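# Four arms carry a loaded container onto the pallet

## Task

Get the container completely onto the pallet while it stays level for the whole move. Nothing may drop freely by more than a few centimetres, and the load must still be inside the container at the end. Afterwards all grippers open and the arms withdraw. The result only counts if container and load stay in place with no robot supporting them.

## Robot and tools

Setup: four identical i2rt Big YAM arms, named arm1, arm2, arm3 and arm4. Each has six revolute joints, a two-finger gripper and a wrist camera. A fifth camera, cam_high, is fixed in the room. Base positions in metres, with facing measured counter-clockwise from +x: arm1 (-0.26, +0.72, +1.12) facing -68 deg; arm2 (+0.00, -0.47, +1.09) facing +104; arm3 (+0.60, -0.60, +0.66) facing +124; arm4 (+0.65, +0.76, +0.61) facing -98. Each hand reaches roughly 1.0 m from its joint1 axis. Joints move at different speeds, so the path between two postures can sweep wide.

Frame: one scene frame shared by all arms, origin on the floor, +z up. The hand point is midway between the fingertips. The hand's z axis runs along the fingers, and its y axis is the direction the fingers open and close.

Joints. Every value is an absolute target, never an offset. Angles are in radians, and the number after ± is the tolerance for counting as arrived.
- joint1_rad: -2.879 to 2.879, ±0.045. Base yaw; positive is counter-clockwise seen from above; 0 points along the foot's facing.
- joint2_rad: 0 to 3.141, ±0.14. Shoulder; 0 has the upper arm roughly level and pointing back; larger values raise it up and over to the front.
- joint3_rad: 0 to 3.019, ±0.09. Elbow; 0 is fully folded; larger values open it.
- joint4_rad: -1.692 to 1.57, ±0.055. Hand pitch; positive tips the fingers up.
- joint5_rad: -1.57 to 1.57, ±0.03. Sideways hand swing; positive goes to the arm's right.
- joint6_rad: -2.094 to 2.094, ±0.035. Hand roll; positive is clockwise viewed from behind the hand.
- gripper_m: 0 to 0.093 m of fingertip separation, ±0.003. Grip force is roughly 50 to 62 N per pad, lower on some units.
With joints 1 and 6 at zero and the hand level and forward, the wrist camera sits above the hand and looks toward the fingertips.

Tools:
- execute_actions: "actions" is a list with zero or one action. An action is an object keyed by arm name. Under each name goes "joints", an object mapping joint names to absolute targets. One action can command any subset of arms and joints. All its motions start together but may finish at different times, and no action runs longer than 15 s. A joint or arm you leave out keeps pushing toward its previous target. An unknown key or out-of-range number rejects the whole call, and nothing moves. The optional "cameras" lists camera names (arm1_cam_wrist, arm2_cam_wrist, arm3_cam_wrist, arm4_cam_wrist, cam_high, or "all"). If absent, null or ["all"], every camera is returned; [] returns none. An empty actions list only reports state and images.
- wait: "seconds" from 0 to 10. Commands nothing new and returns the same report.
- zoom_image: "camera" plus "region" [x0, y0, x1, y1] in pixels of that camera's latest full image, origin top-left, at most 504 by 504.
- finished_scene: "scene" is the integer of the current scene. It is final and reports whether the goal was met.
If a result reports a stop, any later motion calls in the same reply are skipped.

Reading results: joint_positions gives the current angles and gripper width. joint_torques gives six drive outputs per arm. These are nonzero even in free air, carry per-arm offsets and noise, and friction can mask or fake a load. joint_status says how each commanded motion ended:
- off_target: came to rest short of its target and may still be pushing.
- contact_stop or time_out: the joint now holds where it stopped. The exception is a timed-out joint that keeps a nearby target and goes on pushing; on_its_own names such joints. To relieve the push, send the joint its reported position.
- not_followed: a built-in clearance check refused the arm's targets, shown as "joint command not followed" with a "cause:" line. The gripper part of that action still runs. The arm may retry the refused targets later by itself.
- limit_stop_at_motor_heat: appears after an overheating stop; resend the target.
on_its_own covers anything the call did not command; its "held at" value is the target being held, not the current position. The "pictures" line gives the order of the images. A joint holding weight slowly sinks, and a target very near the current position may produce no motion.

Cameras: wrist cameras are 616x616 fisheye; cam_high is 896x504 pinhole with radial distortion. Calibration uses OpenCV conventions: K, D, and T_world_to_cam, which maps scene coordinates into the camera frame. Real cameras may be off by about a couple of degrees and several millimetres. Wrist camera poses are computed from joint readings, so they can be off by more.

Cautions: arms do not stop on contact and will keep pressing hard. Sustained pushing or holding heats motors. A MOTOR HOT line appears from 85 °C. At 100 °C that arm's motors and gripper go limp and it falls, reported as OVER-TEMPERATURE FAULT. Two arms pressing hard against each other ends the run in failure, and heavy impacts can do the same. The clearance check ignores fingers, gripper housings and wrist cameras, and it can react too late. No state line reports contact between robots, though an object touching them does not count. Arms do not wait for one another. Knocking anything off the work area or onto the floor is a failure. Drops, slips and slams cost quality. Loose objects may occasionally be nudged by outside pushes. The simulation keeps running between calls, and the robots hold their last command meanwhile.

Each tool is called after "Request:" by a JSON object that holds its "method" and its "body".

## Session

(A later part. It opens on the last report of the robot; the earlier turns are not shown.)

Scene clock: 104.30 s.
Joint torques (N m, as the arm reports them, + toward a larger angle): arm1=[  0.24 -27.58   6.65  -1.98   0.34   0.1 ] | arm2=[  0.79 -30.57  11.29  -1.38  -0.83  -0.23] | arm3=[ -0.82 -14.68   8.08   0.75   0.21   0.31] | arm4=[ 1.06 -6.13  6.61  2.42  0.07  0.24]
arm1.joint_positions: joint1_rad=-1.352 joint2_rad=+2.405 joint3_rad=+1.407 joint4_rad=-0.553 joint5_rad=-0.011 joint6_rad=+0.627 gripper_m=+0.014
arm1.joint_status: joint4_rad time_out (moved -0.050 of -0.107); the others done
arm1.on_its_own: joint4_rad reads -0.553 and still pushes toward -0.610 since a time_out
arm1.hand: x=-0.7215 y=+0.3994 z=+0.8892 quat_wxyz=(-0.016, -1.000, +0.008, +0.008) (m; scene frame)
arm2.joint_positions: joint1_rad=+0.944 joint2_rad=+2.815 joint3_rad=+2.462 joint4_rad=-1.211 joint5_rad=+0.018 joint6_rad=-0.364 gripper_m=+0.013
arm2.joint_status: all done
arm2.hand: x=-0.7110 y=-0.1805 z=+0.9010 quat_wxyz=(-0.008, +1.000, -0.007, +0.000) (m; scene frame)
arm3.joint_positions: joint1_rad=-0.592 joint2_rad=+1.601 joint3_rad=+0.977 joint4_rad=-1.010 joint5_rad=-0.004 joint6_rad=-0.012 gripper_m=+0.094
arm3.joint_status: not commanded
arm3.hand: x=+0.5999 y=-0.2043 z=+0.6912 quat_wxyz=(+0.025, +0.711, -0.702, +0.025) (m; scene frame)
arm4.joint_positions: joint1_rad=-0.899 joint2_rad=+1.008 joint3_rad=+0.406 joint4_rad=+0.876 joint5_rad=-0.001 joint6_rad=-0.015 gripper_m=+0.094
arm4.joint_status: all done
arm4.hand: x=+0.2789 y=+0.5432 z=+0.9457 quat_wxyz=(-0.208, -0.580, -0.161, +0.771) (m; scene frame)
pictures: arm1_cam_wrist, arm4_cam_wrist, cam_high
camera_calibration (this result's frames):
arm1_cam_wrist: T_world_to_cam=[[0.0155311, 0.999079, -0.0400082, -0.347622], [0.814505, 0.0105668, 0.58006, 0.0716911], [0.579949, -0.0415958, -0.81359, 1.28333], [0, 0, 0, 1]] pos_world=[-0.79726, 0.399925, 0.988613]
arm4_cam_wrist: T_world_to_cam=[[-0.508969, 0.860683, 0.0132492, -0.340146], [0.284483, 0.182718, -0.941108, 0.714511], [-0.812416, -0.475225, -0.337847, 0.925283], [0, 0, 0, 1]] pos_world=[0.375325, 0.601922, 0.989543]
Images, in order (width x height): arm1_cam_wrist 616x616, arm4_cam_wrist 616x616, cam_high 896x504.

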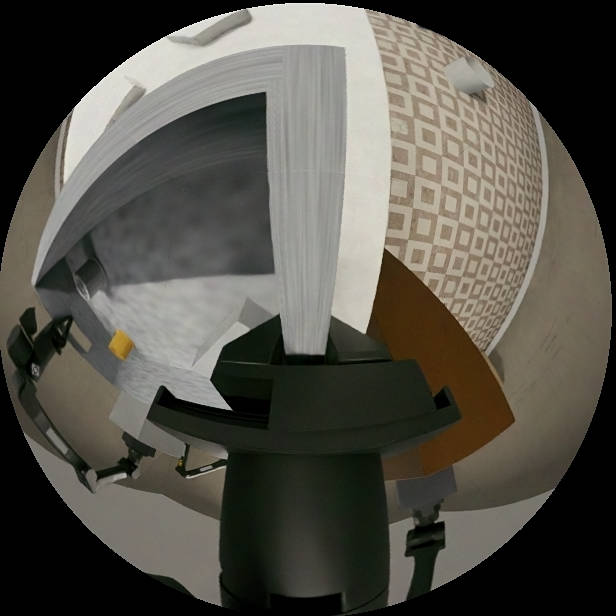

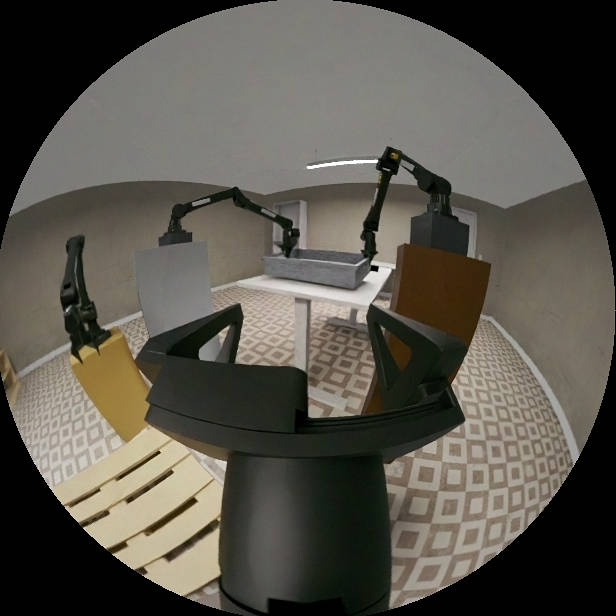

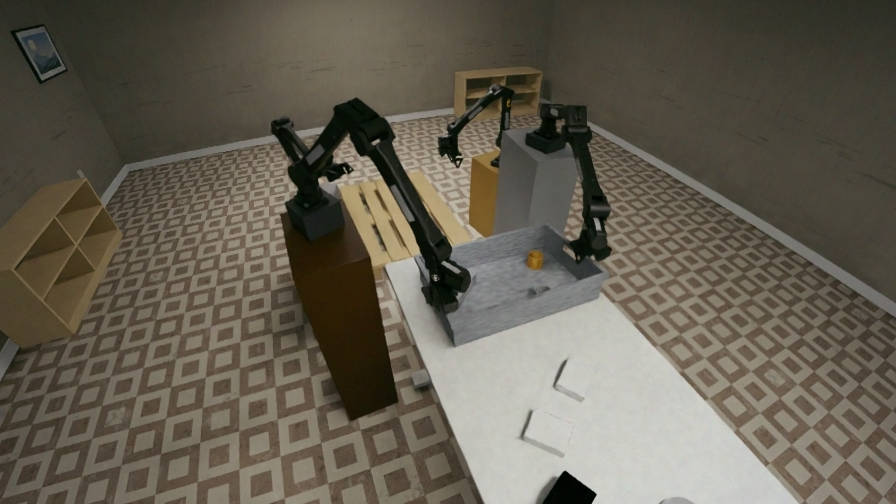

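It's pivoting. Set down.

Request:
{"method": "execute_actions", "body": {"actions": [{"arm1":{"joints":{"joint2_rad":2.485,"joint3_rad":1.45,"joint4_rad":-0.5}},"arm2":{"joints":{"joint2_rad":2.905,"joint3_rad":2.5,"joint4_rad":-1.15}}}], "cameras": []}}

Request:
{"method": "execute_actions", "body": {"actions": [{"arm1":{"joints":{"gripper_m":0.07}},"arm2":{"joints":{"gripper_m":0.07}}}], "cameras": ["cam_high","arm2_cam_wrist","arm1_cam_wrist"]}}

Scene clock: 108.10 s.
Joint torques (N m, as the arm reports them, + toward a larger angle): arm1=[  0.02 -21.86   6.53   0.32   0.91   0.11] | arm2=[  1.44 -22.16  12.05   0.45  -1.41  -0.22] | arm3=[ -0.76 -14.68   8.07   0.74   0.21   0.3 ] | arm4=[ 1.06 -6.07  6.61  2.41  0.06  0.24]
arm1.joint_positions: joint1_rad=-1.350 joint2_rad=+2.496 joint3_rad=+1.432 joint4_rad=-0.501 joint5_rad=-0.025 joint6_rad=+0.625 gripper_m=+0.014
arm1.joint_status: all done
arm1.hand: x=-0.7133 y=+0.4003 z=+0.8460 quat_wxyz=(-0.017, -1.000, +0.006, -0.002) (m; scene frame)
arm2.joint_positions: joint1_rad=+0.941 joint2_rad=+2.884 joint3_rad=+2.463 joint4_rad=-1.155 joint5_rad=+0.033 joint6_rad=-0.366 gripper_m=+0.013
arm2.joint_status: all done
arm2.hand: x=-0.7003 y=-0.1797 z=+0.8511 quat_wxyz=(-0.013, +1.000, -0.008, +0.008) (m; scene frame)
arm3.joint_positions: joint1_rad=-0.592 joint2_rad=+1.601 joint3_rad=+0.977 joint4_rad=-1.010 joint5_rad=-0.004 joint6_rad=-0.012 gripper_m=+0.094
arm3.joint_status: not commanded
arm3.hand: x=+0.5999 y=-0.2043 z=+0.6912 quat_wxyz=(+0.025, +0.711, -0.702, +0.025) (m; scene frame)
arm4.joint_positions: joint1_rad=-0.899 joint2_rad=+1.008 joint3_rad=+0.406 joint4_rad=+0.876 joint5_rad=-0.001 joint6_rad=-0.015 gripper_m=+0.094
arm4.joint_status: not commanded
arm4.hand: x=+0.2789 y=+0.5432 z=+0.9457 quat_wxyz=(-0.208, -0.580, -0.161, +0.771) (m; scene frame)
pictures: none
No camera images: the call's "cameras" was empty. Leave "cameras" out to get every camera's image.

Scene clock: 108.77 s.
Joint torques (N m, as the arm reports them, + toward a larger angle): arm1=[ -0.01 -21.78   6.52   0.32   0.12   0.13] | arm2=[  0.93 -22.43  12.26   0.38  -0.18  -0.02] | arm3=[ -0.81 -14.73   8.07   0.74   0.21   0.31] | arm4=[ 1.07 -6.27  6.6   2.42  0.07  0.24]
arm1.joint_positions: joint1_rad=-1.350 joint2_rad=+2.496 joint3_rad=+1.432 joint4_rad=-0.501 joint5_rad=-0.004 joint6_rad=+0.625 gripper_m=+0.070
arm1.joint_status: all done
arm1.hand: x=-0.7153 y=+0.4032 z=+0.8459 quat_wxyz=(-0.009, -1.000, +0.006, +0.004) (m; scene frame)
arm2.joint_positions: joint1_rad=+0.940 joint2_rad=+2.885 joint3_rad=+2.463 joint4_rad=-1.155 joint5_rad=+0.003 joint6_rad=-0.380 gripper_m=+0.070
arm2.joint_status: all done
arm2.hand: x=-0.7018 y=-0.1844 z=+0.8502 quat_wxyz=(+0.002, +1.000, -0.001, +0.003) (m; scene frame)
arm3.joint_positions: joint1_rad=-0.592 joint2_rad=+1.601 joint3_rad=+0.977 joint4_rad=-1.010 joint5_rad=-0.004 joint6_rad=-0.012 gripper_m=+0.094
arm3.joint_status: not commanded
arm3.hand: x=+0.5999 y=-0.2043 z=+0.6912 quat_wxyz=(+0.025, +0.711, -0.702, +0.025) (m; scene frame)
arm4.joint_positions: joint1_rad=-0.899 joint2_rad=+1.008 joint3_rad=+0.406 joint4_rad=+0.876 joint5_rad=-0.001 joint6_rad=-0.015 gripper_m=+0.094
arm4.joint_status: not commanded
arm4.hand: x=+0.2789 y=+0.5432 z=+0.9457 quat_wxyz=(-0.208, -0.580, -0.161, +0.771) (m; scene frame)
pictures: arm1_cam_wrist, arm2_cam_wrist, cam_high
camera_calibration (this result's frames):
arm1_cam_wrist: T_world_to_cam=[[0.0112899, 0.999586, -0.0264574, -0.367969], [0.809947, 0.00637487, 0.586468, 0.084809], [0.586394, -0.0280503, -0.80954, 1.24038], [0, 0, 0, 1]] pos_world=[-0.791891, 0.402069, 0.944668]
arm2_cam_wrist: T_world_to_cam=[[-0.00383486, 0.999904, 0.0132803, 0.167953], [0.809574, -0.00469135, 0.586999, 0.0754521], [0.587005, 0.0130024, -0.809479, 1.22933], [0, 0, 0, 1]] pos_world=[-0.782064, -0.183567, 0.948597]
Images, in order (width x height): arm1_cam_wrist 616x616, arm2_cam_wrist 616x616, cam_high 896x504.

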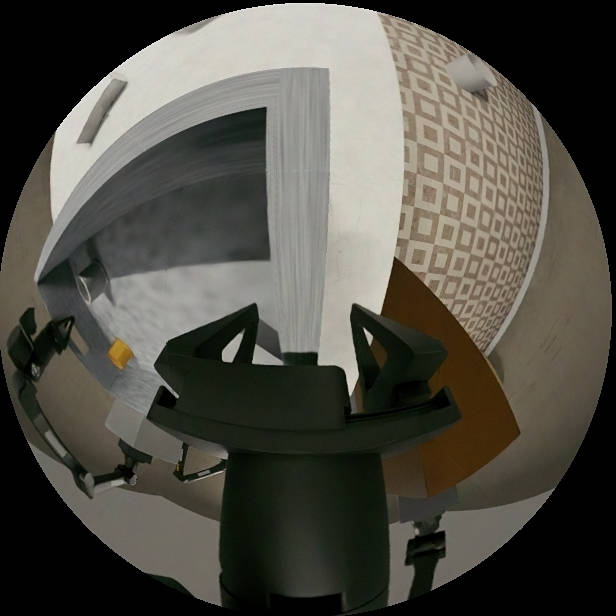

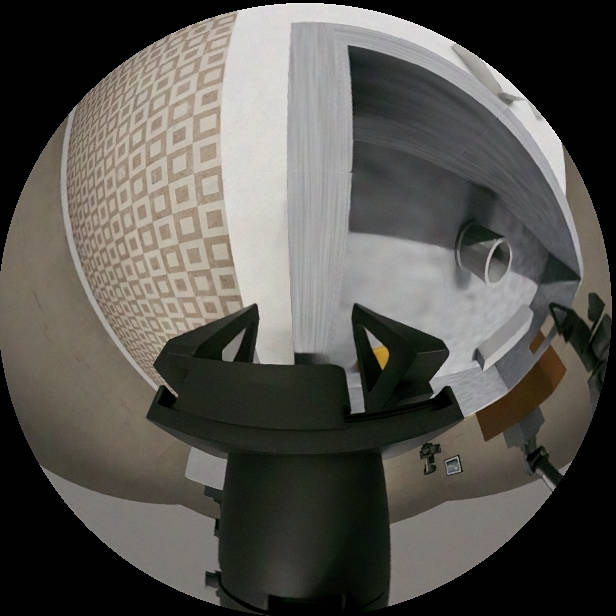

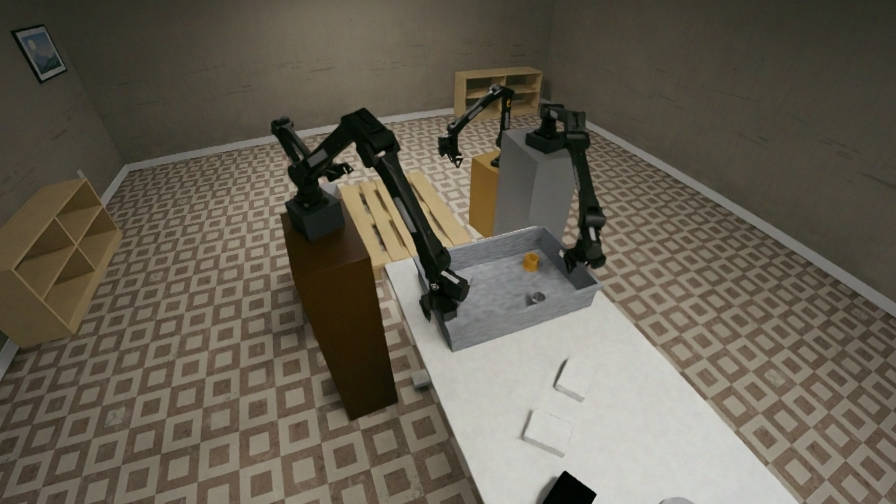

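Request:
{"method": "execute_actions", "body": {"actions": [{"arm1":{"joints":{"gripper_m":0,"joint1_rad":-1.33}},"arm2":{"joints":{"gripper_m":0,"joint1_rad":0.925}}}], "cameras": []}}

Request:
{"method": "execute_actions", "body": {"actions": [{"arm1":{"joints":{"joint1_rad":-1.29,"joint2_rad":2.42,"joint3_rad":1.32,"joint4_rad":-0.45,"joint6_rad":0.68}},"arm2":{"joints":{"joint1_rad":0.905,"joint2_rad":2.71,"joint3_rad":2.155,"joint4_rad":-1.0,"joint6_rad":-0.41}}}], "cameras": []}}

Request:
{"method": "execute_actions", "body": {"actions": [{"arm1":{"joints":{"joint1_rad":-1.24,"joint2_rad":2.39,"joint3_rad":1.21,"joint4_rad":-0.38,"joint6_rad":0.725}},"arm2":{"joints":{"joint1_rad":0.88,"joint2_rad":2.615,"joint3_rad":1.94,"joint4_rad":-0.88,"joint6_rad":-0.43}}}], "cameras": ["cam_high"]}}

Scene clock: 138.13 s.
Joint torques (N m, as the arm reports them, + toward a larger angle): arm1=[  1.1  -21.83   6.53   0.34   0.26   0.08] | arm2=[ -0.29 -21.83  12.07   0.29  -0.99  -0.09] | arm3=[ -0.79 -14.66   8.07   0.75   0.21   0.31] | arm4=[ 0.94 -6.02  6.57  2.48  0.06  0.25]
arm1.joint_positions: joint1_rad=-1.343 joint2_rad=+2.496 joint3_rad=+1.432 joint4_rad=-0.501 joint5_rad=-0.008 joint6_rad=+0.629 gripper_m=+0.014
arm1.joint_status: gripper_m off_target (ended at +0.014, target +0.000); the others done
arm1.hand: x=-0.7131 y=+0.3998 z=+0.8459 quat_wxyz=(-0.011, -1.000, +0.005, +0.003) (m; scene frame)
arm2.joint_positions: joint1_rad=+0.938 joint2_rad=+2.885 joint3_rad=+2.463 joint4_rad=-1.153 joint5_rad=+0.023 joint6_rad=-0.378 gripper_m=+0.013
arm2.joint_status: gripper_m off_target (ended at +0.013, target +0.000); the others done
arm2.hand: x=-0.7003 y=-0.1794 z=+0.8502 quat_wxyz=(-0.008, +1.000, -0.003, +0.006) (m; scene frame)
arm3.joint_positions: joint1_rad=-0.592 joint2_rad=+1.601 joint3_rad=+0.977 joint4_rad=-1.010 joint5_rad=-0.004 joint6_rad=-0.012 gripper_m=+0.094
arm3.joint_status: not commanded
arm3.hand: x=+0.5999 y=-0.2043 z=+0.6912 quat_wxyz=(+0.025, +0.711, -0.702, +0.025) (m; scene frame)
arm4.joint_positions: joint1_rad=-0.899 joint2_rad=+1.008 joint3_rad=+0.406 joint4_rad=+0.876 joint5_rad=-0.001 joint6_rad=-0.015 gripper_m=+0.094
arm4.joint_status: not commanded
arm4.hand: x=+0.2789 y=+0.5432 z=+0.9457 quat_wxyz=(-0.208, -0.580, -0.161, +0.771) (m; scene frame)
pictures: none
No camera images: the call's "cameras" was empty. Leave "cameras" out to get every camera's image.

Scene clock: 139.17 s.
Joint torques (N m, as the arm reports them, + toward a larger angle): arm1=[  1.01 -23.33   4.35  -0.26   0.34   0.06] | arm2=[ -0.51 -25.23   7.8   -0.63  -1.1   -0.16] | arm3=[ -0.86 -14.75   8.08   0.75   0.21   0.31] | arm4=[ 1.01 -6.    6.64  2.4   0.07  0.24]
arm1.joint_positions: joint1_rad=-1.304 joint2_rad=+2.458 joint3_rad=+1.320 joint4_rad=-0.438 joint5_rad=-0.010 joint6_rad=+0.677 gripper_m=+0.014
arm1.joint_status: all done
arm1.hand: x=-0.6720 y=+0.4036 z=+0.8454 quat_wxyz=(-0.007, -1.000, +0.009, -0.002) (m; scene frame)
arm2.joint_positions: joint1_rad=+0.915 joint2_rad=+2.745 joint3_rad=+2.163 joint4_rad=-0.979 joint5_rad=+0.025 joint6_rad=-0.394 gripper_m=+0.013
arm2.joint_status: all done
arm2.hand: x=-0.6620 y=-0.1765 z=+0.8498 quat_wxyz=(-0.012, +1.000, -0.007, +0.000) (m; scene frame)
arm3.joint_positions: joint1_rad=-0.592 joint2_rad=+1.601 joint3_rad=+0.977 joint4_rad=-1.010 joint5_rad=-0.004 joint6_rad=-0.012 gripper_m=+0.094
arm3.joint_status: not commanded
arm3.hand: x=+0.5999 y=-0.2043 z=+0.6912 quat_wxyz=(+0.025, +0.711, -0.702, +0.025) (m; scene frame)
arm4.joint_positions: joint1_rad=-0.899 joint2_rad=+1.008 joint3_rad=+0.406 joint4_rad=+0.876 joint5_rad=-0.001 joint6_rad=-0.015 gripper_m=+0.094
arm4.joint_status: not commanded
arm4.hand: x=+0.2789 y=+0.5432 z=+0.9457 quat_wxyz=(-0.208, -0.580, -0.161, +0.771) (m; scene frame)
pictures: none
No camera images: the call's "cameras" was empty. Leave "cameras" out to get every camera's image.

Scene clock: 140.03 s.
Joint torques (N m, as the arm reports them, + toward a larger angle): arm1=[  1.01 -22.08   3.51  -0.29   0.33   0.01] | arm2=[  0.42 -23.8    7.17  -0.6   -1.14  -0.11] | arm3=[ -0.81 -14.71   8.07   0.73   0.21   0.3 ] | arm4=[ 0.87 -5.79  6.65  2.46  0.06  0.24]
arm1.joint_positions: joint1_rad=-1.251 joint2_rad=+2.426 joint3_rad=+1.212 joint4_rad=-0.366 joint5_rad=-0.010 joint6_rad=+0.729 gripper_m=+0.014
arm1.joint_status: all done
arm1.hand: x=-0.6292 y=+0.4046 z=+0.8449 quat_wxyz=(-0.006, -1.000, +0.009, -0.004) (m; scene frame)
arm2.joint_positions: joint1_rad=+0.889 joint2_rad=+2.649 joint3_rad=+1.947 joint4_rad=-0.861 joint5_rad=+0.025 joint6_rad=-0.417 gripper_m=+0.013
arm2.joint_status: all done
arm2.hand: x=-0.6202 y=-0.1755 z=+0.8487 quat_wxyz=(-0.012, +1.000, -0.008, +0.001) (m; scene frame)
arm3.joint_positions: joint1_rad=-0.592 joint2_rad=+1.601 joint3_rad=+0.977 joint4_rad=-1.010 joint5_rad=-0.004 joint6_rad=-0.012 gripper_m=+0.094
arm3.joint_status: not commanded
arm3.hand: x=+0.5999 y=-0.2043 z=+0.6912 quat_wxyz=(+0.025, +0.711, -0.702, +0.025) (m; scene frame)
arm4.joint_positions: joint1_rad=-0.899 joint2_rad=+1.008 joint3_rad=+0.406 joint4_rad=+0.876 joint5_rad=-0.001 joint6_rad=-0.015 gripper_m=+0.094
arm4.joint_status: not commanded
arm4.hand: x=+0.2789 y=+0.5432 z=+0.9457 quat_wxyz=(-0.208, -0.580, -0.161, +0.771) (m; scene frame)
pictures: cam_high
Images, in order (width x height): cam_high 896x504.

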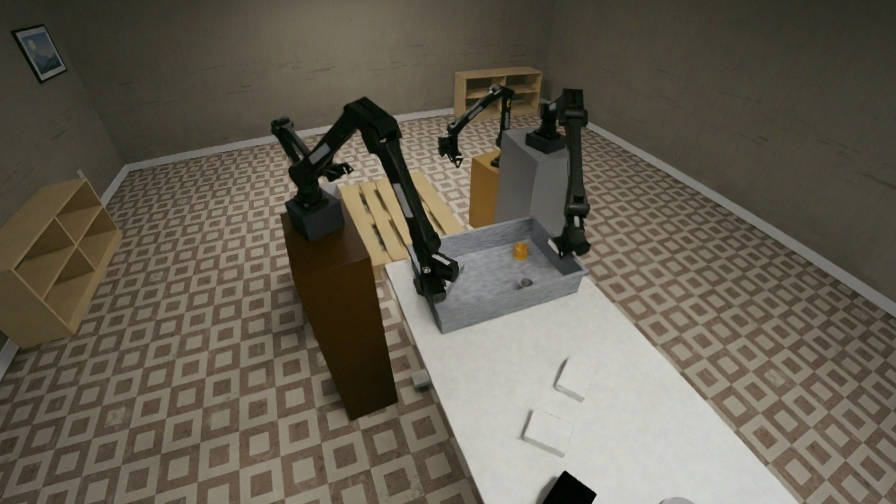

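Request:
{"method": "execute_actions", "body": {"actions": [{"arm1":{"joints":{"gripper_m":0.08}},"arm2":{"joints":{"gripper_m":0.08}}}], "cameras": []}}

Request:
{"method": "execute_actions", "body": {"actions": [{"arm1":{"joints":{"joint2_rad":2.08,"joint4_rad":-0.7}},"arm2":{"joints":{"joint2_rad":2.4,"joint4_rad":-1.1}}}], "cameras": []}}

Request:
{"method": "execute_actions", "body": {"actions": [{"arm1":{"joints":{"joint1_rad":-1.168,"joint2_rad":2.54,"joint3_rad":2.035,"joint4_rad":-1.03,"joint6_rad":-0.79}},"arm2":{"joints":{"joint1_rad":0.408,"joint2_rad":2.29,"joint3_rad":1.595,"joint4_rad":-0.845,"joint6_rad":0.67}}}], "cameras": ["arm1_cam_wrist","arm2_cam_wrist"]}}

Scene clock: 150.40 s.
Joint torques (N m, as the arm reports them, + toward a larger angle): arm1=[  0.66 -20.52   3.97  -0.33   0.13  -0.01] | arm2=[ -0.28 -21.91   7.5   -0.26  -0.19  -0.06] | arm3=[ -0.81 -14.72   8.07   0.74   0.21   0.31] | arm4=[ 0.91 -6.18  6.56  2.46  0.06  0.24]
arm1.joint_positions: joint1_rad=-1.249 joint2_rad=+2.409 joint3_rad=+1.210 joint4_rad=-0.366 joint5_rad=-0.004 joint6_rad=+0.729 gripper_m=+0.080
arm1.joint_status: all done
arm1.hand: x=-0.6335 y=+0.4009 z=+0.8527 quat_wxyz=(-0.009, -1.000, +0.008, +0.004) (m; scene frame)
arm2.joint_positions: joint1_rad=+0.887 joint2_rad=+2.614 joint3_rad=+1.944 joint4_rad=-0.872 joint5_rad=+0.003 joint6_rad=-0.420 gripper_m=+0.080
arm2.joint_status: all done
arm2.hand: x=-0.6291 y=-0.1741 z=+0.8709 quat_wxyz=(-0.006, +1.000, -0.008, -0.013) (m; scene frame)
arm3.joint_positions: joint1_rad=-0.592 joint2_rad=+1.601 joint3_rad=+0.977 joint4_rad=-1.010 joint5_rad=-0.004 joint6_rad=-0.012 gripper_m=+0.094
arm3.joint_status: not commanded
arm3.hand: x=+0.5999 y=-0.2043 z=+0.6912 quat_wxyz=(+0.025, +0.711, -0.702, +0.025) (m; scene frame)
arm4.joint_positions: joint1_rad=-0.899 joint2_rad=+1.008 joint3_rad=+0.406 joint4_rad=+0.876 joint5_rad=-0.001 joint6_rad=-0.015 gripper_m=+0.094
arm4.joint_status: not commanded
arm4.hand: x=+0.2789 y=+0.5432 z=+0.9457 quat_wxyz=(-0.208, -0.580, -0.161, +0.771) (m; scene frame)
pictures: none
No camera images: the call's "cameras" was empty. Leave "cameras" out to get every camera's image.

Scene clock: 151.77 s.
Joint torques (N m, as the arm reports them, + toward a larger angle): arm1=[  0.73 -17.92   7.38  -0.36   0.12  -0.01] | arm2=[  0.31 -20.25   9.72  -0.22  -0.24  -0.07] | arm3=[ -0.81 -14.7    8.08   0.75   0.2    0.31] | arm4=[ 1.02 -6.08  6.57  2.37  0.06  0.23]
arm1.joint_positions: joint1_rad=-1.249 joint2_rad=+2.081 joint3_rad=+1.201 joint4_rad=-0.686 joint5_rad=-0.004 joint6_rad=+0.729 gripper_m=+0.080
arm1.joint_status: all done
arm1.hand: x=-0.6488 y=+0.3887 z=+1.0087 quat_wxyz=(-0.008, -1.000, +0.008, +0.003) (m; scene frame)
arm2.joint_positions: joint1_rad=+0.887 joint2_rad=+2.387 joint3_rad=+1.930 joint4_rad=-1.092 joint5_rad=+0.003 joint6_rad=-0.420 gripper_m=+0.080
arm2.joint_status: all done
arm2.hand: x=-0.6313 y=-0.1726 z=+1.0172 quat_wxyz=(-0.004, +1.000, -0.008, -0.009) (m; scene frame)
arm3.joint_positions: joint1_rad=-0.592 joint2_rad=+1.601 joint3_rad=+0.977 joint4_rad=-1.010 joint5_rad=-0.004 joint6_rad=-0.012 gripper_m=+0.094
arm3.joint_status: not commanded
arm3.hand: x=+0.5999 y=-0.2043 z=+0.6912 quat_wxyz=(+0.025, +0.711, -0.702, +0.025) (m; scene frame)
arm4.joint_positions: joint1_rad=-0.899 joint2_rad=+1.008 joint3_rad=+0.406 joint4_rad=+0.876 joint5_rad=-0.001 joint6_rad=-0.015 gripper_m=+0.094
arm4.joint_status: not commanded
arm4.hand: x=+0.2789 y=+0.5432 z=+0.9457 quat_wxyz=(-0.208, -0.580, -0.161, +0.771) (m; scene frame)
pictures: none
No camera images: the call's "cameras" was empty. Leave "cameras" out to get every camera's image.

Scene clock: 153.90 s.
Joint torques (N m, as the arm reports them, + toward a larger angle): arm1=[ -0.54 -24.97  11.34  -0.24  -0.05  -0.08] | arm2=[  0.6  -16.98   7.83   0.52  -0.01   0.15] | arm3=[ -0.81 -14.73   8.07   0.74   0.21   0.31] | arm4=[ 0.87 -6.08  6.56  2.46  0.07  0.24]
arm1.joint_positions: joint1_rad=-1.160 joint2_rad=+2.539 joint3_rad=+2.004 joint4_rad=-1.016 joint5_rad=-0.003 joint6_rad=-0.776 gripper_m=+0.080
arm1.joint_status: all done
arm1.hand: x=-0.7540 y=+0.2148 z=+0.9726 quat_wxyz=(-0.003, -0.704, -0.710, +0.016) (m; scene frame)
arm2.joint_positions: joint1_rad=+0.409 joint2_rad=+2.280 joint3_rad=+1.597 joint4_rad=-0.852 joint5_rad=+0.001 joint6_rad=+0.660 gripper_m=+0.080
arm2.joint_status: all done
arm2.hand: x=-0.3849 y=+0.0293 z=+0.9769 quat_wxyz=(-0.001, +0.706, -0.708, -0.016) (m; scene frame)
arm3.joint_positions: joint1_rad=-0.592 joint2_rad=+1.601 joint3_rad=+0.977 joint4_rad=-1.010 joint5_rad=-0.004 joint6_rad=-0.012 gripper_m=+0.094
arm3.joint_status: not commanded
arm3.hand: x=+0.5999 y=-0.2043 z=+0.6912 quat_wxyz=(+0.025, +0.711, -0.702, +0.025) (m; scene frame)
arm4.joint_positions: joint1_rad=-0.899 joint2_rad=+1.008 joint3_rad=+0.406 joint4_rad=+0.876 joint5_rad=-0.001 joint6_rad=-0.015 gripper_m=+0.094
arm4.joint_status: not commanded
arm4.hand: x=+0.2789 y=+0.5432 z=+0.9457 quat_wxyz=(-0.208, -0.580, -0.161, +0.771) (m; scene frame)
pictures: arm1_cam_wrist, arm2_cam_wrist
camera_calibration (this result's frames):
arm1_cam_wrist: T_world_to_cam=[[-0.999925, -0.00774337, 0.00949873, -0.756921], [-0.000940172, 0.821275, 0.570532, -0.727908], [-0.0122189, 0.57048, -0.82122, 0.79176], [0, 0, 0, 1]] pos_world=[-0.747874, 0.140268, 1.07269]
arm2_cam_wrist: T_world_to_cam=[[0.999987, 0.00264945, -0.00437033, 0.386652], [0.00464891, -0.826779, 0.562508, -0.51624], [-0.00212296, -0.562521, -0.82678, 0.950121], [0, 0, 0, 1]] pos_world=[-0.38223, 0.106622, 1.07762]
Images, in order (width x height): arm1_cam_wrist 616x616, arm2_cam_wrist 616x616.

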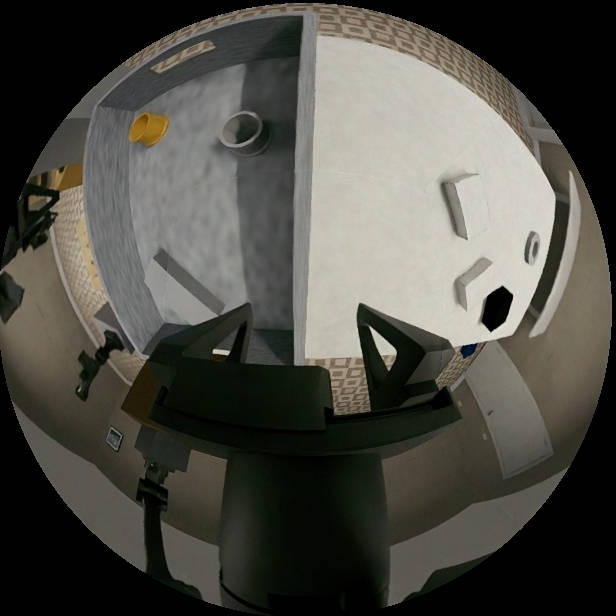

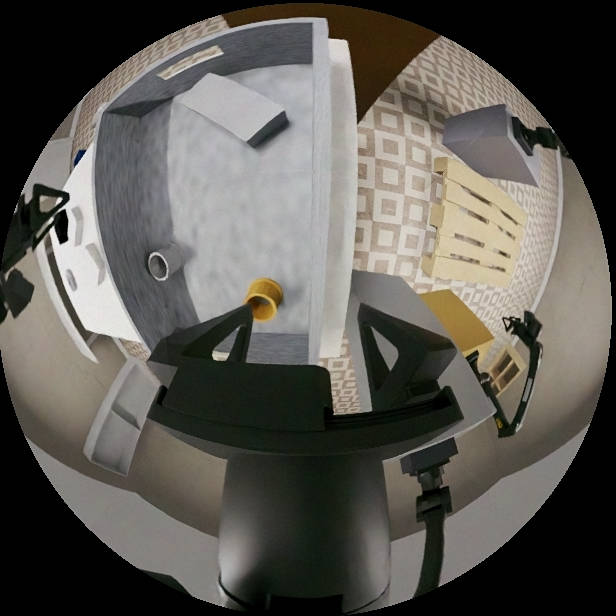

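Request:
{"method": "execute_actions", "body": {"actions": [{"arm1":{"joints":{"joint1_rad":-1.16,"joint2_rad":2.755,"joint3_rad":2.12,"joint4_rad":-0.895}},"arm2":{"joints":{"joint1_rad":0.385,"joint2_rad":2.53,"joint3_rad":1.66,"joint4_rad":-0.69}}}], "cameras": ["arm1_cam_wrist","arm2_cam_wrist"]}}

Request:
{"method": "execute_actions", "body": {"actions": [{"arm1":{"joints":{"gripper_m":0}},"arm2":{"joints":{"gripper_m":0}}}], "cameras": ["arm1_cam_wrist","arm2_cam_wrist"]}}

Scene clock: 159.93 s.
Joint torques (N m, as the arm reports them, + toward a larger angle): arm1=[ -0.11 -27.26   9.75   0.75  -0.02  -0.09] | arm2=[  0.65 -18.43   7.34   0.58  -0.02   0.14] | arm3=[ -0.81 -14.75   8.08   0.76   0.2    0.31] | arm4=[ 1.27 -6.17  6.61  2.39  0.05  0.24]
arm1.joint_positions: joint1_rad=-1.161 joint2_rad=+2.766 joint3_rad=+2.098 joint4_rad=-0.907 joint5_rad=-0.004 joint6_rad=-0.777 gripper_m=+0.080
arm1.joint_status: all done
arm1.hand: x=-0.7495 y=+0.2197 z=+0.8476 quat_wxyz=(-0.004, -0.704, -0.710, +0.004) (m; scene frame)
arm2.joint_positions: joint1_rad=+0.387 joint2_rad=+2.524 joint3_rad=+1.648 joint4_rad=-0.696 joint5_rad=+0.001 joint6_rad=+0.661 gripper_m=+0.080
arm2.joint_status: all done
arm2.hand: x=-0.3678 y=+0.0290 z=+0.8458 quat_wxyz=(+0.001, +0.698, -0.716, +0.002) (m; scene frame)
arm3.joint_positions: joint1_rad=-0.592 joint2_rad=+1.601 joint3_rad=+0.977 joint4_rad=-1.010 joint5_rad=-0.004 joint6_rad=-0.012 gripper_m=+0.094
arm3.joint_status: not commanded
arm3.hand: x=+0.5999 y=-0.2043 z=+0.6912 quat_wxyz=(+0.025, +0.711, -0.702, +0.025) (m; scene frame)
arm4.joint_positions: joint1_rad=-0.899 joint2_rad=+1.008 joint3_rad=+0.406 joint4_rad=+0.876 joint5_rad=-0.001 joint6_rad=-0.015 gripper_m=+0.094
arm4.joint_status: not commanded
arm4.hand: x=+0.2789 y=+0.5432 z=+0.9457 quat_wxyz=(-0.208, -0.580, -0.161, +0.771) (m; scene frame)
pictures: arm1_cam_wrist, arm2_cam_wrist
camera_calibration (this result's frames):
arm1_cam_wrist: T_world_to_cam=[[-0.999934, -0.00785277, -0.00841882, -0.736038], [-0.0112927, 0.811288, 0.584538, -0.678095], [0.00223984, 0.584595, -0.811322, 0.685688], [0, 0, 0, 1]] pos_world=[-0.745183, 0.1435, 0.94649]
arm2_cam_wrist: T_world_to_cam=[[0.999652, -0.019597, 0.0176684, 0.350811], [-0.0262301, -0.810712, 0.584858, -0.47352], [0.00286254, -0.585118, -0.810943, 0.830662], [0, 0, 0, 1]] pos_world=[-0.365487, 0.109021, 0.944363]
Images, in order (width x height): arm1_cam_wrist 616x616, arm2_cam_wrist 616x616.

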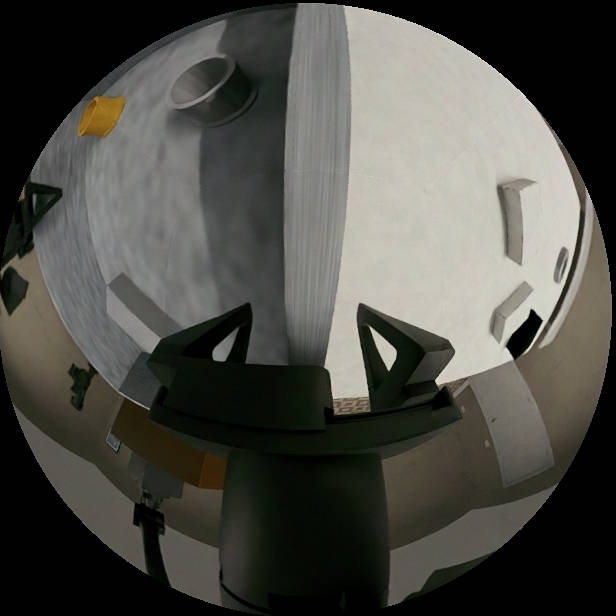

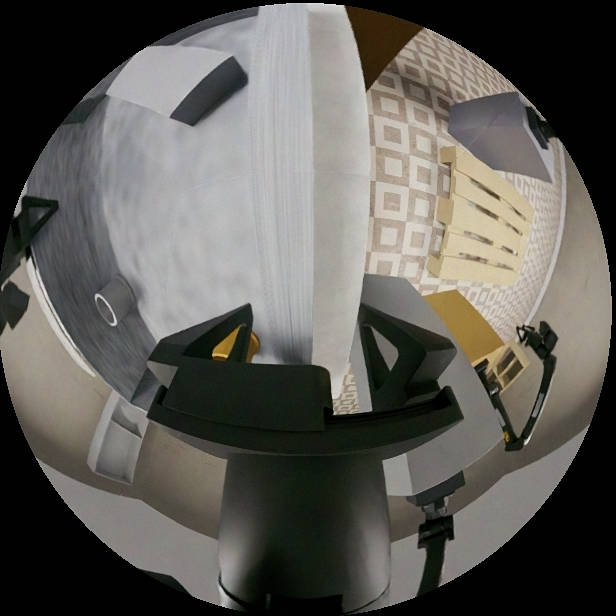

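Scene clock: 160.60 s.
Joint torques (N m, as the arm reports them, + toward a larger angle): arm1=[  0.04 -26.68   9.64   0.77   0.21  -0.23] | arm2=[  0.07 -18.81   7.39  -0.02   0.57   0.3 ] | arm3=[ -0.81 -14.73   8.08   0.74   0.21   0.31] | arm4=[ 0.82 -6.06  6.56  2.46  0.06  0.23]
arm1.joint_positions: joint1_rad=-1.162 joint2_rad=+2.766 joint3_rad=+2.098 joint4_rad=-0.909 joint5_rad=-0.010 joint6_rad=-0.761 gripper_m=+0.013
arm1.joint_status: gripper_m off_target (ended at +0.013, target +0.000)
arm1.hand: x=-0.7490 y=+0.2196 z=+0.8476 quat_wxyz=(-0.007, -0.710, -0.704, +0.003) (m; scene frame)
arm2.joint_positions: joint1_rad=+0.388 joint2_rad=+2.524 joint3_rad=+1.649 joint4_rad=-0.685 joint5_rad=-0.015 joint6_rad=+0.651 gripper_m=+0.013
arm2.joint_status: gripper_m off_target (ended at +0.013, target +0.000)
arm2.hand: x=-0.3724 y=+0.0294 z=+0.8460 quat_wxyz=(+0.008, +0.702, -0.712, -0.005) (m; scene frame)
arm3.joint_positions: joint1_rad=-0.592 joint2_rad=+1.601 joint3_rad=+0.977 joint4_rad=-1.010 joint5_rad=-0.004 joint6_rad=-0.012 gripper_m=+0.094
arm3.joint_status: not commanded
arm3.hand: x=+0.5999 y=-0.2043 z=+0.6912 quat_wxyz=(+0.025, +0.711, -0.702, +0.025) (m; scene frame)
arm4.joint_positions: joint1_rad=-0.899 joint2_rad=+1.008 joint3_rad=+0.406 joint4_rad=+0.876 joint5_rad=-0.001 joint6_rad=-0.015 gripper_m=+0.094
arm4.joint_status: not commanded
arm4.hand: x=+0.2789 y=+0.5432 z=+0.9457 quat_wxyz=(-0.208, -0.580, -0.161, +0.771) (m; scene frame)
pictures: arm1_cam_wrist, arm2_cam_wrist
camera_calibration (this result's frames):
arm1_cam_wrist: T_world_to_cam=[[-0.999869, 0.00846405, -0.0137939, -0.734452], [-0.00114034, 0.813369, 0.581747, -0.668452], [0.0161435, 0.581687, -0.813253, 0.698473], [0, 0, 0, 1]] pos_world=[-0.746394, 0.143622, 0.946774]
arm2_cam_wrist: T_world_to_cam=[[0.999958, -0.00890026, -0.00235292, 0.372189], [-0.00583732, -0.810626, 0.585535, -0.466464], [-0.00711875, -0.585496, -0.810644, 0.827099], [0, 0, 0, 1]] pos_world=[-0.369008, 0.109448, 0.944489]
Images, in order (width x height): arm1_cam_wrist 616x616, arm2_cam_wrist 616x616.

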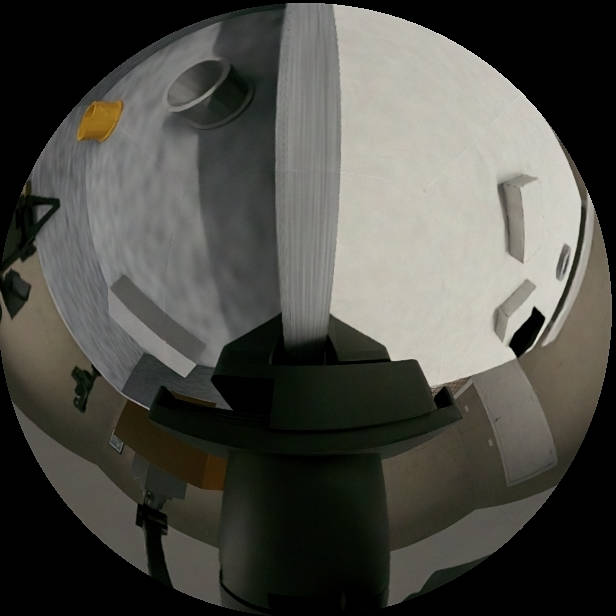

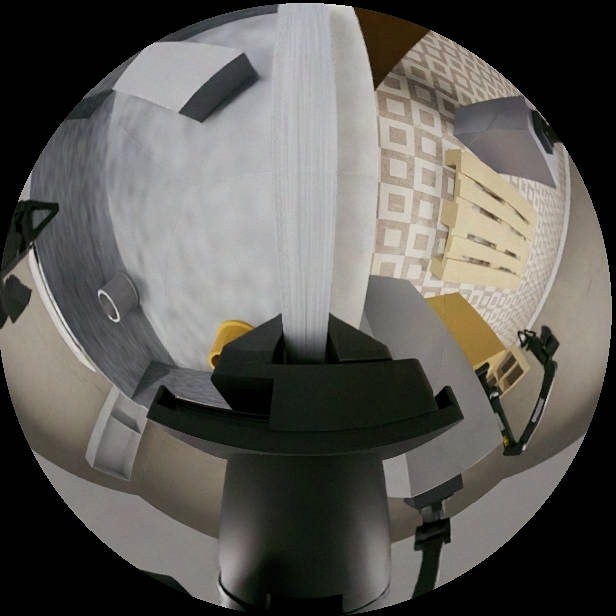

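Request:
{"method": "execute_actions", "body": {"actions": [{"arm1":{"joints":{"joint2_rad":2.6,"joint3_rad":2.13,"joint4_rad":-0.94,"joint6_rad":-0.76}},"arm2":{"joints":{"joint1_rad":0.395,"joint2_rad":2.38,"joint3_rad":1.68,"joint4_rad":-0.74,"joint6_rad":0.65}}}], "cameras": ["cam_high","arm4_cam_wrist"]}}

Request:
{"method": "zoom_image", "body": {"camera": "arm4_cam_wrist", "region": [220, 200, 420, 320]}}

Scene clock: 165.90 s.
Joint torques (N m, as the arm reports them, + toward a larger angle): arm1=[  0.13 -35.91  11.75   0.17   0.19   0.13] | arm2=[  1.04 -25.44   9.28  -0.21   1.25   0.15] | arm3=[ -0.84 -14.76   8.07   0.74   0.2    0.31] | arm4=[ 1.16 -6.16  6.57  2.46  0.06  0.22]
arm1.joint_positions: joint1_rad=-1.169 joint2_rad=+2.711 joint3_rad=+2.089 joint4_rad=-0.937 joint5_rad=-0.009 joint6_rad=-0.770 gripper_m=+0.013
arm1.joint_status: all done
arm1.hand: x=-0.7589 y=+0.2163 z=+0.8819 quat_wxyz=(-0.006, -0.709, -0.705, +0.011) (m; scene frame)
arm2.joint_positions: joint1_rad=+0.391 joint2_rad=+2.471 joint3_rad=+1.649 joint4_rad=-0.732 joint5_rad=-0.031 joint6_rad=+0.639 gripper_m=+0.013
arm2.joint_status: all done
arm2.hand: x=-0.3805 y=+0.0327 z=+0.8774 quat_wxyz=(+0.015, +0.707, -0.707, -0.009) (m; scene frame)
arm3.joint_positions: joint1_rad=-0.592 joint2_rad=+1.601 joint3_rad=+0.977 joint4_rad=-1.010 joint5_rad=-0.004 joint6_rad=-0.012 gripper_m=+0.094
arm3.joint_status: not commanded
arm3.hand: x=+0.5999 y=-0.2043 z=+0.6912 quat_wxyz=(+0.025, +0.711, -0.702, +0.025) (m; scene frame)
arm4.joint_positions: joint1_rad=-0.899 joint2_rad=+1.008 joint3_rad=+0.406 joint4_rad=+0.876 joint5_rad=-0.001 joint6_rad=-0.015 gripper_m=+0.094
arm4.joint_status: not commanded
arm4.hand: x=+0.2789 y=+0.5432 z=+0.9457 quat_wxyz=(-0.208, -0.580, -0.161, +0.771) (m; scene frame)
pictures: arm4_cam_wrist, cam_high
camera_calibration (this result's frames):
arm4_cam_wrist: T_world_to_cam=[[-0.508969, 0.860683, 0.0132492, -0.340146], [0.284483, 0.182718, -0.941108, 0.714511], [-0.812416, -0.475225, -0.337847, 0.925283], [0, 0, 0, 1]] pos_world=[0.375325, 0.601922, 0.989543]
Images, in order (width x height): arm4_cam_wrist 616x616, cam_high 896x504.

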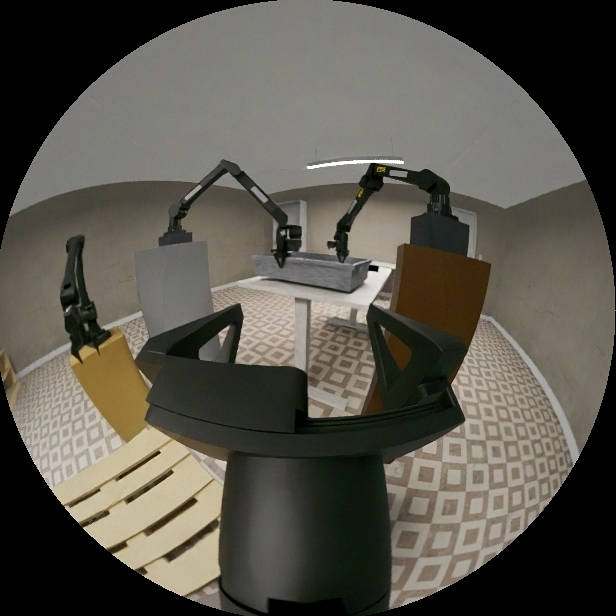

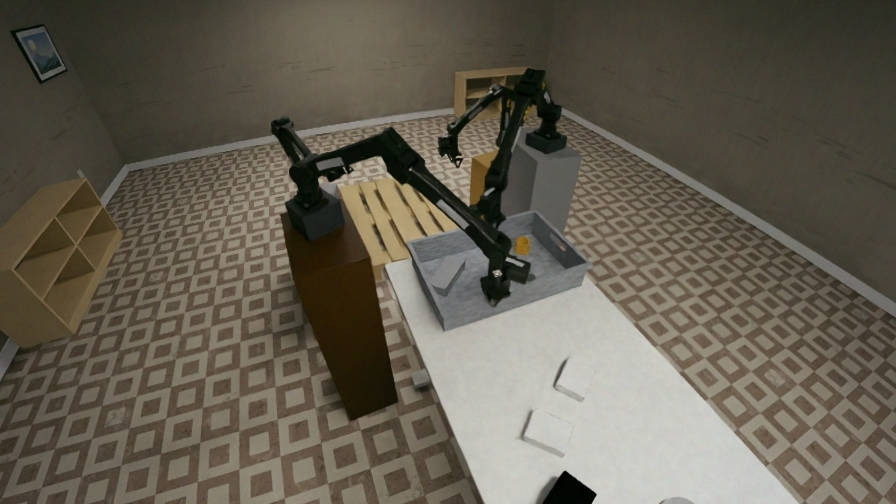

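Region (220, 200, 420, 320) of arm4_cam_wrist's 616x616 image, scaled by 2.520, with more detail than that image has; it fills the top 302 rows of this view, and the rest is white.

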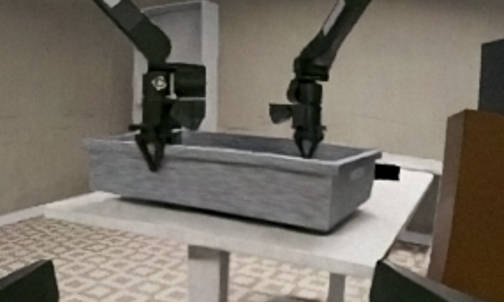

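Request:
{"method": "execute_actions", "body": {"actions": [{"arm1":{"joints":{"joint2_rad":2.755,"joint3_rad":2.11,"joint4_rad":-0.9}},"arm2":{"joints":{"joint2_rad":2.53,"joint3_rad":1.655,"joint4_rad":-0.69}}}], "cameras": []}}

Request:
{"method": "execute_actions", "body": {"actions": [{"arm1":{"joints":{"gripper_m":0.07}},"arm2":{"joints":{"gripper_m":0.07}}}], "cameras": []}}

Scene clock: 170.83 s.
Joint torques (N m, as the arm reports them, + toward a larger angle): arm1=[  0.34 -26.25  10.24   0.53   0.37  -0.15] | arm2=[  0.43 -18.96   7.78  -0.33   0.83  -0.11] | arm3=[ -0.78 -14.65   8.05   0.76   0.2    0.31] | arm4=[ 1.06 -6.21  6.58  2.42  0.05  0.25]
arm1.joint_positions: joint1_rad=-1.165 joint2_rad=+2.762 joint3_rad=+2.080 joint4_rad=-0.909 joint5_rad=-0.013 joint6_rad=-0.740 gripper_m=+0.013
arm1.joint_status: all done
arm1.hand: x=-0.7452 y=+0.2257 z=+0.8450 quat_wxyz=(-0.008, -0.719, -0.695, -0.004) (m; scene frame)
arm2.joint_positions: joint1_rad=+0.391 joint2_rad=+2.522 joint3_rad=+1.638 joint4_rad=-0.673 joint5_rad=-0.020 joint6_rad=+0.665 gripper_m=+0.013
arm2.joint_status: all done
arm2.hand: x=-0.3733 y=+0.0262 z=+0.8447 quat_wxyz=(+0.010, +0.698, -0.716, -0.007) (m; scene frame)
arm3.joint_positions: joint1_rad=-0.592 joint2_rad=+1.601 joint3_rad=+0.977 joint4_rad=-1.010 joint5_rad=-0.004 joint6_rad=-0.012 gripper_m=+0.094
arm3.joint_status: not commanded
arm3.hand: x=+0.5999 y=-0.2043 z=+0.6912 quat_wxyz=(+0.025, +0.711, -0.702, +0.025) (m; scene frame)
arm4.joint_positions: joint1_rad=-0.899 joint2_rad=+1.008 joint3_rad=+0.406 joint4_rad=+0.876 joint5_rad=-0.001 joint6_rad=-0.015 gripper_m=+0.094
arm4.joint_status: not commanded
arm4.hand: x=+0.2789 y=+0.5432 z=+0.9457 quat_wxyz=(-0.208, -0.580, -0.161, +0.771) (m; scene frame)
pictures: none
No camera images: the call's "cameras" was empty. Leave "cameras" out to get every camera's image.

Scene clock: 171.50 s.
Joint torques (N m, as the arm reports them, + toward a larger angle): arm1=[  0.95 -26.2   10.29   0.59   0.01  -0.09] | arm2=[  0.58 -18.9    7.79  -0.11   0.15  -0.09] | arm3=[ -0.74 -14.69   8.07   0.73   0.21   0.31] | arm4=[ 0.97 -6.1   6.55  2.55  0.07  0.24]
arm1.joint_positions: joint1_rad=-1.165 joint2_rad=+2.762 joint3_rad=+2.080 joint4_rad=-0.909 joint5_rad=-0.004 joint6_rad=-0.746 gripper_m=+0.070
arm1.joint_status: all done
arm1.hand: x=-0.7461 y=+0.2266 z=+0.8450 quat_wxyz=(-0.004, -0.717, -0.697, -0.004) (m; scene frame)
arm2.joint_positions: joint1_rad=+0.391 joint2_rad=+2.522 joint3_rad=+1.638 joint4_rad=-0.682 joint5_rad=-0.003 joint6_rad=+0.660 gripper_m=+0.070
arm2.joint_status: all done
arm2.hand: x=-0.3700 y=+0.0259 z=+0.8446 quat_wxyz=(+0.003, +0.700, -0.714, -0.002) (m; scene frame)
arm3.joint_positions: joint1_rad=-0.592 joint2_rad=+1.601 joint3_rad=+0.977 joint4_rad=-1.010 joint5_rad=-0.004 joint6_rad=-0.012 gripper_m=+0.094
arm3.joint_status: not commanded
arm3.hand: x=+0.5999 y=-0.2043 z=+0.6912 quat_wxyz=(+0.025, +0.711, -0.702, +0.025) (m; scene frame)
arm4.joint_positions: joint1_rad=-0.899 joint2_rad=+1.008 joint3_rad=+0.406 joint4_rad=+0.876 joint5_rad=-0.001 joint6_rad=-0.015 gripper_m=+0.094
arm4.joint_status: not commanded
arm4.hand: x=+0.2789 y=+0.5432 z=+0.9457 quat_wxyz=(-0.208, -0.580, -0.161, +0.771) (m; scene frame)
pictures: none
No camera images: the call's "cameras" was empty. Leave "cameras" out to get every camera's image.

Request:
{"method": "execute_actions", "body": {"actions": [{"arm1":{"joints":{"joint1_rad":-1.222,"joint2_rad":2.645,"joint3_rad":1.84,"joint4_rad":-0.745,"joint6_rad":-0.81}},"arm2":{"joints":{"joint1_rad":0.33,"joint2_rad":2.635,"joint3_rad":1.91,"joint4_rad":-0.84,"joint6_rad":0.6}}}], "cameras": []}}

Request:
{"method": "execute_actions", "body": {"actions": [{"arm1":{"joints":{"gripper_m":0}},"arm2":{"joints":{"gripper_m":0}}}], "cameras": []}}

Request:
{"method": "execute_actions", "body": {"actions": [{"arm1":{"joints":{"joint2_rad":2.5,"joint3_rad":1.86,"joint4_rad":-0.79}},"arm2":{"joints":{"joint2_rad":2.48,"joint3_rad":1.91,"joint4_rad":-0.87}}}], "cameras": ["cam_high","arm4_cam_wrist"]}}

Request:
{"method": "zoom_image", "body": {"camera": "arm4_cam_wrist", "region": [220, 200, 420, 320]}}

Scene clock: 179.90 s.
Joint torques (N m, as the arm reports them, + toward a larger angle): arm1=[  0.52 -24.59   7.44   0.79  -0.03  -0.09] | arm2=[  0.75 -18.65   9.84   0.05   0.07  -0.02] | arm3=[ -0.82 -14.75   8.07   0.75   0.21   0.31] | arm4=[ 1.01 -6.25  6.64  2.46  0.06  0.23]
arm1.joint_positions: joint1_rad=-1.229 joint2_rad=+2.651 joint3_rad=+1.834 joint4_rad=-0.762 joint5_rad=-0.003 joint6_rad=-0.796 gripper_m=+0.070
arm1.joint_status: all done
arm1.hand: x=-0.7446 y=+0.2880 z=+0.8471 quat_wxyz=(-0.004, -0.722, -0.692, +0.001) (m; scene frame)
arm2.joint_positions: joint1_rad=+0.324 joint2_rad=+2.613 joint3_rad=+1.880 joint4_rad=-0.831 joint5_rad=-0.002 joint6_rad=+0.610 gripper_m=+0.070
arm2.joint_status: all done
arm2.hand: x=-0.3658 y=+0.0959 z=+0.8516 quat_wxyz=(+0.002, +0.694, -0.720, -0.002) (m; scene frame)
arm3.joint_positions: joint1_rad=-0.592 joint2_rad=+1.601 joint3_rad=+0.977 joint4_rad=-1.010 joint5_rad=-0.004 joint6_rad=-0.012 gripper_m=+0.094
arm3.joint_status: not commanded
arm3.hand: x=+0.5999 y=-0.2043 z=+0.6912 quat_wxyz=(+0.025, +0.711, -0.702, +0.025) (m; scene frame)
arm4.joint_positions: joint1_rad=-0.899 joint2_rad=+1.008 joint3_rad=+0.406 joint4_rad=+0.876 joint5_rad=-0.001 joint6_rad=-0.015 gripper_m=+0.094
arm4.joint_status: not commanded
arm4.hand: x=+0.2789 y=+0.5432 z=+0.9457 quat_wxyz=(-0.208, -0.580, -0.161, +0.771) (m; scene frame)
pictures: none
No camera images: the call's "cameras" was empty. Leave "cameras" out to get every camera's image.

Scene clock: 180.57 s.
Joint torques (N m, as the arm reports them, + toward a larger angle): arm1=[  0.44 -24.61   7.52   0.89   0.3   -0.05] | arm2=[  0.46 -19.78   9.7   -0.22   0.57   0.04] | arm3=[ -0.81 -14.73   8.08   0.73   0.21   0.31] | arm4=[ 1.03 -6.15  6.6   2.44  0.06  0.25]
arm1.joint_positions: joint1_rad=-1.228 joint2_rad=+2.651 joint3_rad=+1.832 joint4_rad=-0.762 joint5_rad=-0.012 joint6_rad=-0.801 gripper_m=+0.013
arm1.joint_status: gripper_m off_target (ended at +0.013, target +0.000)
arm1.hand: x=-0.7423 y=+0.2872 z=+0.8467 quat_wxyz=(-0.008, -0.719, -0.694, +0.000) (m; scene frame)
arm2.joint_positions: joint1_rad=+0.327 joint2_rad=+2.615 joint3_rad=+1.883 joint4_rad=-0.828 joint5_rad=-0.013 joint6_rad=+0.605 gripper_m=+0.014
arm2.joint_status: gripper_m off_target (ended at +0.014, target +0.000)
arm2.hand: x=-0.3699 y=+0.0953 z=+0.8513 quat_wxyz=(+0.007, +0.696, -0.718, -0.005) (m; scene frame)
arm3.joint_positions: joint1_rad=-0.592 joint2_rad=+1.601 joint3_rad=+0.977 joint4_rad=-1.010 joint5_rad=-0.004 joint6_rad=-0.012 gripper_m=+0.094
arm3.joint_status: not commanded
arm3.hand: x=+0.5999 y=-0.2043 z=+0.6912 quat_wxyz=(+0.025, +0.711, -0.702, +0.025) (m; scene frame)
arm4.joint_positions: joint1_rad=-0.899 joint2_rad=+1.008 joint3_rad=+0.406 joint4_rad=+0.876 joint5_rad=-0.001 joint6_rad=-0.015 gripper_m=+0.094
arm4.joint_status: not commanded
arm4.hand: x=+0.2789 y=+0.5432 z=+0.9457 quat_wxyz=(-0.208, -0.580, -0.161, +0.771) (m; scene frame)
pictures: none
No camera images: the call's "cameras" was empty. Leave "cameras" out to get every camera's image.

Scene clock: 181.70 s.
Joint torques (N m, as the arm reports them, + toward a larger angle): arm1=[  0.83 -34.03  10.26   0.32   0.02   0.07] | arm2=[  0.79 -28.41   9.77  -0.67   0.6    0.12] | arm3=[ -0.83 -14.73   8.06   0.72   0.21   0.31] | arm4=[ 1.05 -6.13  6.58  2.44  0.07  0.23]
arm1.joint_positions: joint1_rad=-1.232 joint2_rad=+2.606 joint3_rad=+1.824 joint4_rad=-0.794 joint5_rad=-0.005 joint6_rad=-0.814 gripper_m=+0.013
arm1.joint_status: all done
arm1.hand: x=-0.7487 y=+0.2861 z=+0.8731 quat_wxyz=(-0.004, -0.716, -0.698, +0.003) (m; scene frame)
arm2.joint_positions: joint1_rad=+0.326 joint2_rad=+2.579 joint3_rad=+1.883 joint4_rad=-0.849 joint5_rad=-0.015 joint6_rad=+0.595 gripper_m=+0.014
arm2.joint_status: all done
arm2.hand: x=-0.3739 y=+0.1016 z=+0.8741 quat_wxyz=(+0.006, +0.700, -0.714, -0.013) (m; scene frame)
arm3.joint_positions: joint1_rad=-0.592 joint2_rad=+1.601 joint3_rad=+0.977 joint4_rad=-1.010 joint5_rad=-0.004 joint6_rad=-0.012 gripper_m=+0.094
arm3.joint_status: not commanded
arm3.hand: x=+0.5999 y=-0.2043 z=+0.6912 quat_wxyz=(+0.025, +0.711, -0.702, +0.025) (m; scene frame)
arm4.joint_positions: joint1_rad=-0.899 joint2_rad=+1.008 joint3_rad=+0.406 joint4_rad=+0.876 joint5_rad=-0.001 joint6_rad=-0.015 gripper_m=+0.094
arm4.joint_status: not commanded
arm4.hand: x=+0.2789 y=+0.5432 z=+0.9457 quat_wxyz=(-0.208, -0.580, -0.161, +0.771) (m; scene frame)
pictures: arm4_cam_wrist, cam_high
camera_calibration (this result's frames):
arm4_cam_wrist: T_world_to_cam=[[-0.508969, 0.860683, 0.0132492, -0.340146], [0.284483, 0.182718, -0.941108, 0.714511], [-0.812416, -0.475225, -0.337847, 0.925283], [0, 0, 0, 1]] pos_world=[0.375325, 0.601922, 0.989543]
Images, in order (width x height): arm4_cam_wrist 616x616, cam_high 896x504.

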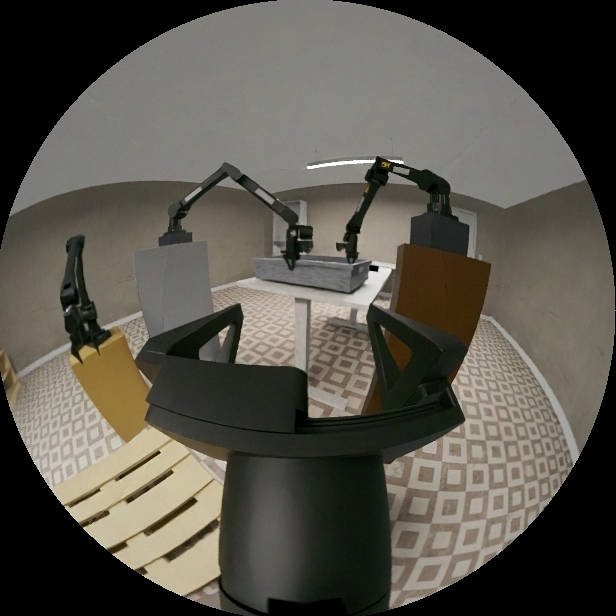

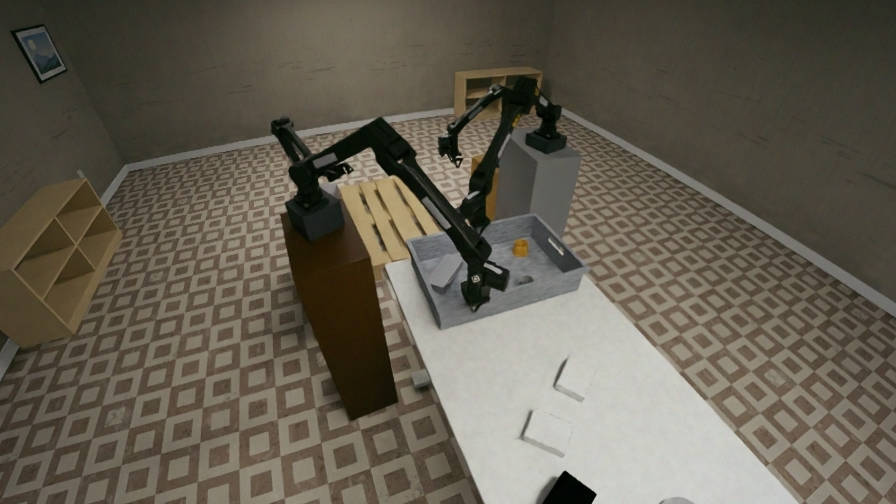

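Region (220, 200, 420, 320) of arm4_cam_wrist's 616x616 image, scaled by 2.520, with more detail than that image has; it fills the top 302 rows of this view, and the rest is white.

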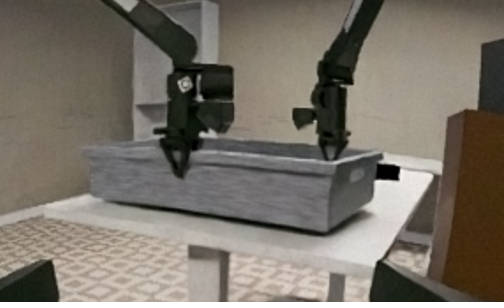

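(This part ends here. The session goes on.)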